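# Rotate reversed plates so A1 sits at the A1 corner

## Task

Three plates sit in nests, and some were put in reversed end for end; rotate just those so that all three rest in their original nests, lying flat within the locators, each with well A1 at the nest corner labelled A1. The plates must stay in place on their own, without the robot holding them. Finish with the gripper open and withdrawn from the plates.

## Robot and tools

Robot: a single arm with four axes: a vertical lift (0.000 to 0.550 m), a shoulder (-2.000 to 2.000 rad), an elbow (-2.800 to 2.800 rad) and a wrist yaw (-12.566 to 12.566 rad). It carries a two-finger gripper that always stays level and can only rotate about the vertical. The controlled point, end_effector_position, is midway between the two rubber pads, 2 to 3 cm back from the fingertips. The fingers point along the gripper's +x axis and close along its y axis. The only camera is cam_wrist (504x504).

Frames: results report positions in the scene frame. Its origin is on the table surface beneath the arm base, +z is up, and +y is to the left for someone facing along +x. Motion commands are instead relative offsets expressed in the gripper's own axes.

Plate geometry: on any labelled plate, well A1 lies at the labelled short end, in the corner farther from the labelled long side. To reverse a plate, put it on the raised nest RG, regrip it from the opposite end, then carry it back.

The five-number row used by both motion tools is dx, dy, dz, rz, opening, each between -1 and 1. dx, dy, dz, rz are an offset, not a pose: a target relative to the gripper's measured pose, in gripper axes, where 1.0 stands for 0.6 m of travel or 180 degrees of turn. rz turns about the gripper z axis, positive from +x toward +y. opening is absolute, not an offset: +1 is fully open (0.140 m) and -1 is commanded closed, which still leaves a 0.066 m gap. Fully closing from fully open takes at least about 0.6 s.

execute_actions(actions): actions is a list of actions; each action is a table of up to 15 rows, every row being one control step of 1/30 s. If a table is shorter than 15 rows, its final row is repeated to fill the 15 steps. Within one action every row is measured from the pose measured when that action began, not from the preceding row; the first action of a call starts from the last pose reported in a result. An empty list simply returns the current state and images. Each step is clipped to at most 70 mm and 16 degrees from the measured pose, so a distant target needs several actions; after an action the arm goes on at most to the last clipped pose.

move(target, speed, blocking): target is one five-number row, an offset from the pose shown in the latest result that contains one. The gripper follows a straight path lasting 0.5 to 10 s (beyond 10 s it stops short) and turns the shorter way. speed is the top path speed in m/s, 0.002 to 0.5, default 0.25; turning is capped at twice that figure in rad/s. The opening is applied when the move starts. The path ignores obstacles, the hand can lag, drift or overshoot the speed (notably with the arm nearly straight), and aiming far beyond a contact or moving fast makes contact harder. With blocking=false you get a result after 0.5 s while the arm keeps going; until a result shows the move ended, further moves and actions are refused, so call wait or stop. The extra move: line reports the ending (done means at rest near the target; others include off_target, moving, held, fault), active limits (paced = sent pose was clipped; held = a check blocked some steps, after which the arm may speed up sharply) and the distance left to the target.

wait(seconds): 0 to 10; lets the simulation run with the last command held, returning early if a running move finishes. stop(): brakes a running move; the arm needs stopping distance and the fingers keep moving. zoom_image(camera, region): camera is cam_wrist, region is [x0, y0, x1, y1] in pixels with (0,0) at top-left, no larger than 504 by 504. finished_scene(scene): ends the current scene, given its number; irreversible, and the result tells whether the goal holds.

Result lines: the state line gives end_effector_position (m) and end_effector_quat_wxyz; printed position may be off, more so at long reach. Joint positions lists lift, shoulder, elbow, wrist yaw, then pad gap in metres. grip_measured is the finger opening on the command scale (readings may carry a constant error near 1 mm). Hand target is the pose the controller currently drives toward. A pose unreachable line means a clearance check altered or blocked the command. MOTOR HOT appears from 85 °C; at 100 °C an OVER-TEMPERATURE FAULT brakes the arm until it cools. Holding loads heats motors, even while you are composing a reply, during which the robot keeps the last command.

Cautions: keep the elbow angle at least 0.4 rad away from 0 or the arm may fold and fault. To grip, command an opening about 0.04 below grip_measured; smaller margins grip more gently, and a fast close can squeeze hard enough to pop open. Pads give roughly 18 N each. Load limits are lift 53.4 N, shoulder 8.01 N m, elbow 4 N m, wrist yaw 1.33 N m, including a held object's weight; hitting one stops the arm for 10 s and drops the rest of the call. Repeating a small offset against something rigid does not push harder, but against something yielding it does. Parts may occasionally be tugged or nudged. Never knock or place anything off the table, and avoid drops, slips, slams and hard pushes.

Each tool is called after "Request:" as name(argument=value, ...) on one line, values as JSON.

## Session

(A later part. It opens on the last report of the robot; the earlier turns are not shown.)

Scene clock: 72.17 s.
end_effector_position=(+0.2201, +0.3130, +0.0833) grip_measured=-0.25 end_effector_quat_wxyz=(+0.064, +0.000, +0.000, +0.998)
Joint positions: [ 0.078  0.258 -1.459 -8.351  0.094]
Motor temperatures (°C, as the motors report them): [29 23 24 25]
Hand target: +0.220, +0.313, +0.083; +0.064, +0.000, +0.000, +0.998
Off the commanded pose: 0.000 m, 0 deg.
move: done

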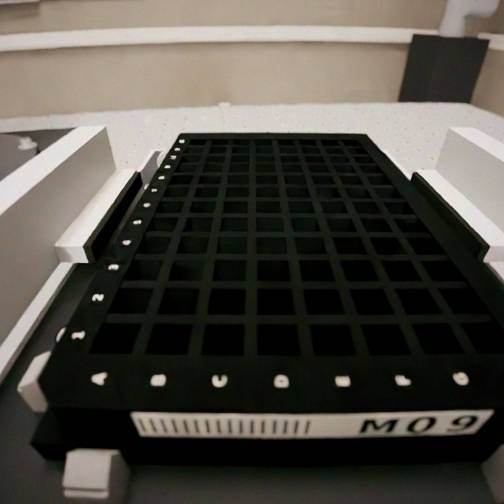

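Request:
execute_actions(actions=[[[0,0,0,0,-0.45]],[[0,0,0,0,-0.52]],[[0,0,0,0,-0.61]]])

Request:
move(target=[0,0,0.02,0,-0.61], speed=0.04)

Request:
move(target=[0,0,0.025,0,-0.61], speed=0.1)

Scene clock: 73.87 s.
end_effector_position=(+0.2201, +0.3130, +0.0833) grip_measured=-0.57 end_effector_quat_wxyz=(+0.064, +0.000, +0.000, +0.998)
Joint positions: [ 0.078  0.258 -1.459 -8.351  0.082]
Motor temperatures (°C, as the motors report them): [29 23 24 25]
Hand target: +0.220, +0.313, +0.083; +0.064, +0.000, +0.000, +0.998
Off the commanded pose: 0.000 m, 0 deg.

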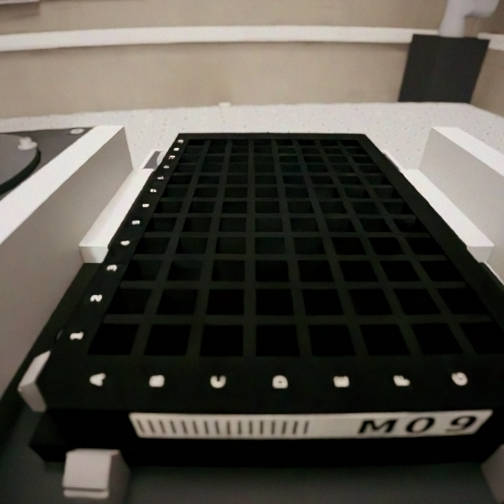

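Scene clock: 74.57 s.
end_effector_position=(+0.2201, +0.3130, +0.0954) grip_measured=-0.57 end_effector_quat_wxyz=(+0.064, +0.000, +0.000, +0.998)
Joint positions: [ 0.09   0.258 -1.459 -8.351  0.082]
Motor temperatures (°C, as the motors report them): [29 23 24 25]
Hand target: +0.220, +0.313, +0.095; +0.064, +0.000, +0.000, +0.998
Off the commanded pose: 0.000 m, 0 deg.
move: done

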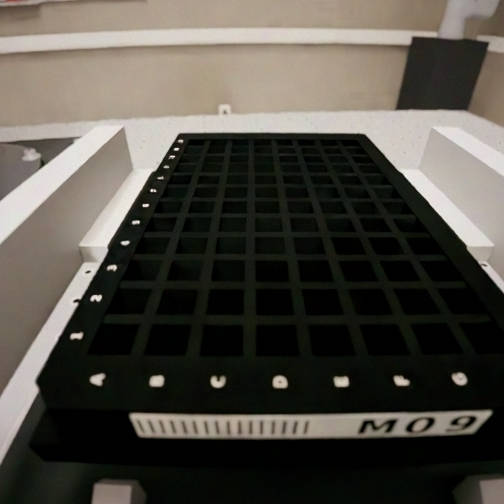

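Scene clock: 75.27 s.
end_effector_position=(+0.2201, +0.3130, +0.1104) grip_measured=-0.57 end_effector_quat_wxyz=(+0.064, +0.000, +0.000, +0.998)
Joint positions: [ 0.105  0.258 -1.459 -8.351  0.082]
Motor temperatures (°C, as the motors report them): [29 23 24 25]
Hand target: +0.220, +0.313, +0.110; +0.064, +0.000, +0.000, +0.998
Off the commanded pose: 0.000 m, 0 deg.
move: done

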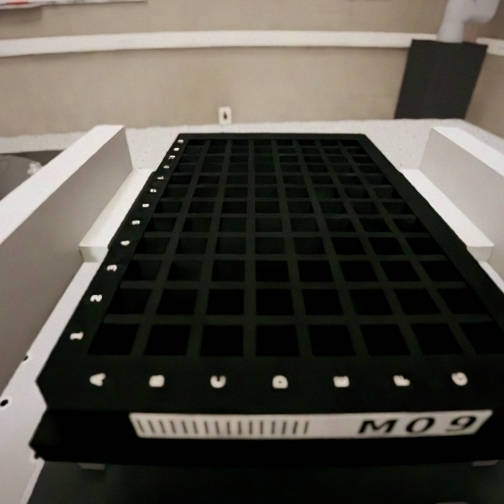

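Request:
move(target=[-0.8912,0.5736,-0.0507,0.9923,-0.61], speed=0.3)

Scene clock: 81.30 s.
end_effector_position=(+0.7073, -0.0963, +0.0800) grip_measured=-0.57 end_effector_quat_wxyz=(+0.997, -0.000, -0.000, -0.076)
Joint positions: [ 0.075 -0.817 -1.757 -3.861  0.082]
Motor temperatures (°C, as the motors report them): [29 23 24 25]
Hand target: +0.707, -0.096, +0.080; +0.997, -0.000, -0.000, -0.076
Off the commanded pose: 0.001 m, 0 deg.
move: done

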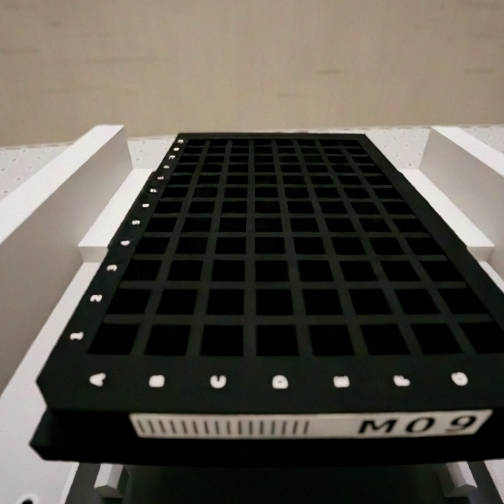

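Request:
move(target=[-0.0014,-0.0008,-0.0567,0,-0.61], speed=0.07)

Scene clock: 82.17 s.
end_effector_position=(+0.7065, -0.0966, +0.0459) grip_measured=-0.57 end_effector_quat_wxyz=(+0.997, -0.000, -0.000, -0.076)
Joint positions: [ 0.041 -0.82  -1.752 -3.863  0.082]
Motor temperatures (°C, as the motors report them): [29 23 24 25]
Hand target: +0.706, -0.097, +0.046; +0.997, -0.000, -0.000, -0.076
Off the commanded pose: 0.000 m, 0 deg.
move: done

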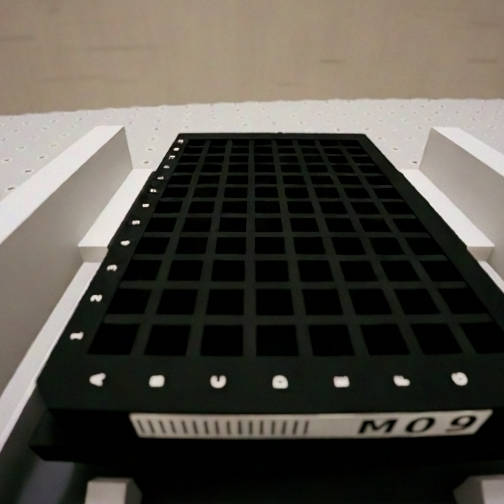

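Request:
move(target=[0,0,-0.0095,0,-0.61], speed=0.015)

Scene clock: 82.97 s.
end_effector_position=(+0.7064, -0.0965, +0.0402) grip_measured=-0.57 end_effector_quat_wxyz=(+0.997, -0.000, -0.000, -0.076)
Joint positions: [ 0.035 -0.82  -1.751 -3.863  0.082]
Motor temperatures (°C, as the motors report them): [29 23 24 25]
Hand target: +0.706, -0.097, +0.040; +0.997, -0.000, -0.000, -0.076
Off the commanded pose: 0.000 m, 0 deg.
move: done

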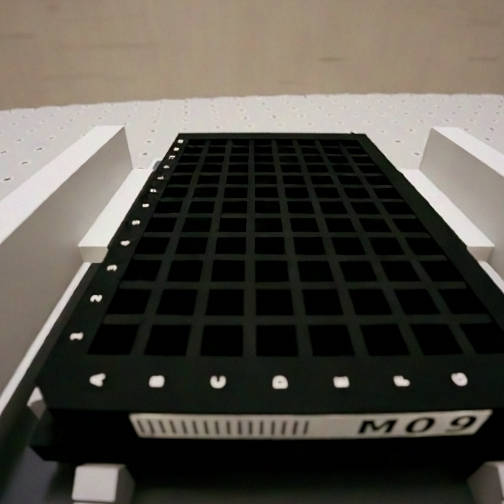

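Matches the N2 pre-seat view. Seat.

Request:
move(target=[0,0,-0.0086,0,-0.61], speed=0.012)

Scene clock: 83.73 s.
end_effector_position=(+0.7063, -0.0964, +0.0352) grip_measured=-0.57 end_effector_quat_wxyz=(+0.997, -0.000, -0.000, -0.076)
Joint positions: [ 0.03  -0.82  -1.751 -3.864  0.082]
Motor temperatures (°C, as the motors report them): [29 23 24 25]
Hand target: +0.706, -0.096, +0.035; +0.997, -0.000, -0.000, -0.076
Off the commanded pose: 0.000 m, 0 deg.
move: done

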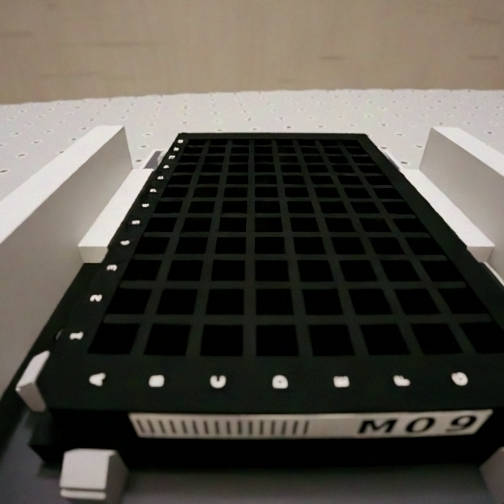

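Request:
execute_actions(actions=[[[0,0,0,0,-0.45]],[[0,0,0,0,0.2],[0,0,0,0,0.2],[0,0,0,0,0.2],[0,0,0,0,0.2],[0,0,0,0,0.2],[0,0,0,0,0.2],[0,0,0.01,0,0.5],[0,0,0.02,0,0.7],[0,0,0.04,0,1],[0,0,0.06,0,1]],[[0,0,0.04,0,1]]])

Scene clock: 85.40 s.
end_effector_position=(+0.7063, -0.0964, +0.0952) grip_measured=+0.99 end_effector_quat_wxyz=(+0.997, -0.000, -0.000, -0.076)
Joint positions: [ 0.09  -0.82  -1.751 -3.865  0.14 ]
Motor temperatures (°C, as the motors report them): [29 23 24 25]
Hand target: +0.706, -0.096, +0.095; +0.997, -0.000, -0.000, -0.076
Off the commanded pose: 0.000 m, 0 deg.

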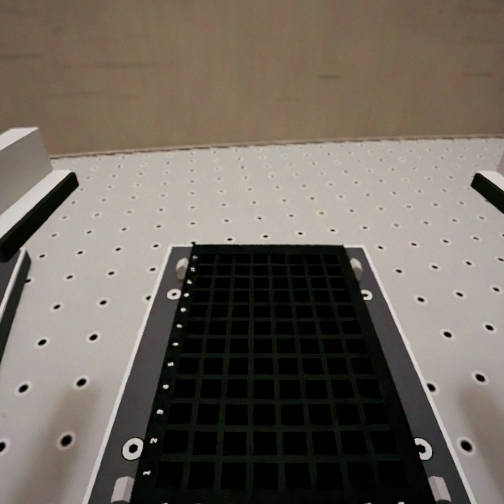

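Request:
move(target=[-0.314,0.113,0.01,0.06,1], speed=0.4)

Scene clock: 86.53 s.
end_effector_position=(+0.5303, -0.0009, +0.1012) grip_measured=+0.99 end_effector_quat_wxyz=(+1.000, -0.000, -0.000, +0.018)
Joint positions: [ 0.096 -1.008 -0.841 -4.398  0.14 ]
Motor temperatures (°C, as the motors report them): [29 23 24 25]
Hand target: +0.530, -0.001, +0.101; +1.000, -0.000, -0.000, +0.018
Off the commanded pose: 0.000 m, 0 deg.
move: done

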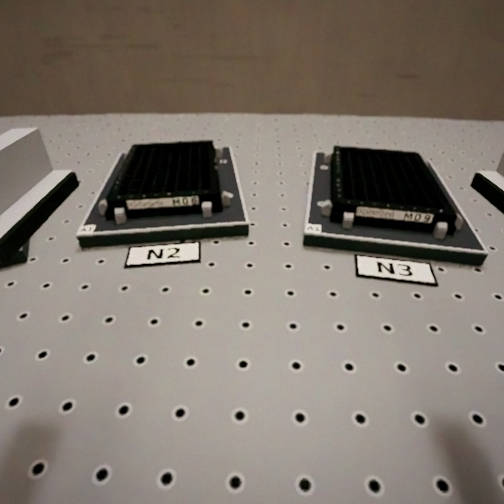

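Request:
zoom_image(camera="cam_wrist", region=[60,120,500,290])

Region (60, 120, 500, 290) of cam_wrist's 504x504 image, scaled by 1.145, with more detail than that image has; it fills the top 195 rows of this view, and the rest is white.

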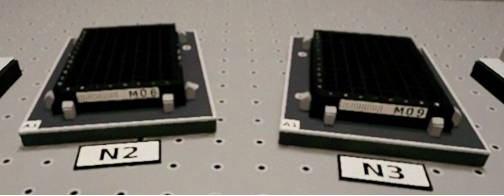

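Request:
move(target=[0,0.08,0,0.22,1], speed=0.4)

Scene clock: 88.17 s.
end_effector_position=(+0.5287, +0.0469, +0.1012) grip_measured=+0.99 end_effector_quat_wxyz=(+0.935, -0.000, -0.000, +0.356)
Joint positions: [ 0.096 -1.112 -1.007 -3.438  0.14 ]
Motor temperatures (°C, as the motors report them): [29 23 24 25]
Hand target: +0.529, +0.047, +0.101; +0.935, -0.000, -0.000, +0.356
Off the commanded pose: 0.000 m, 0 deg.
move: done

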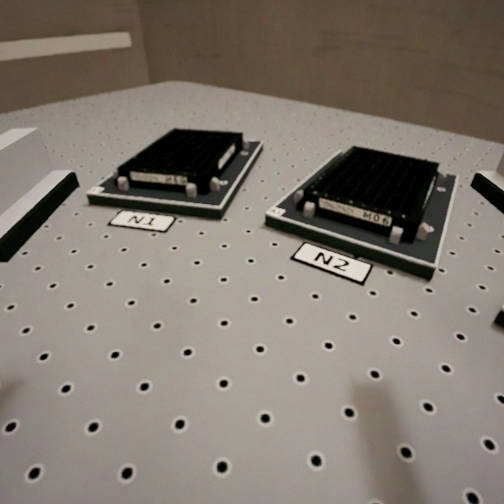

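Request:
zoom_image(camera="cam_wrist", region=[80,110,280,240])

Region (80, 110, 280, 240) of cam_wrist's 504x504 image, scaled by 2.520, with more detail than that image has; it fills the top 328 rows of this view, and the rest is white.

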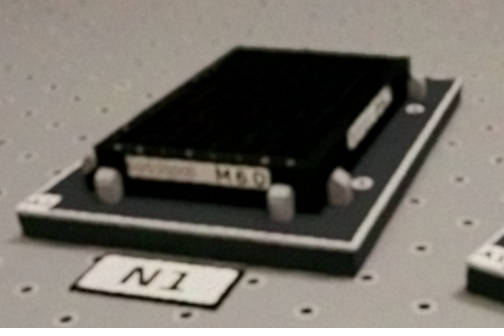

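Request:
finished_scene(scene=2)

The scene is finished: the task was done.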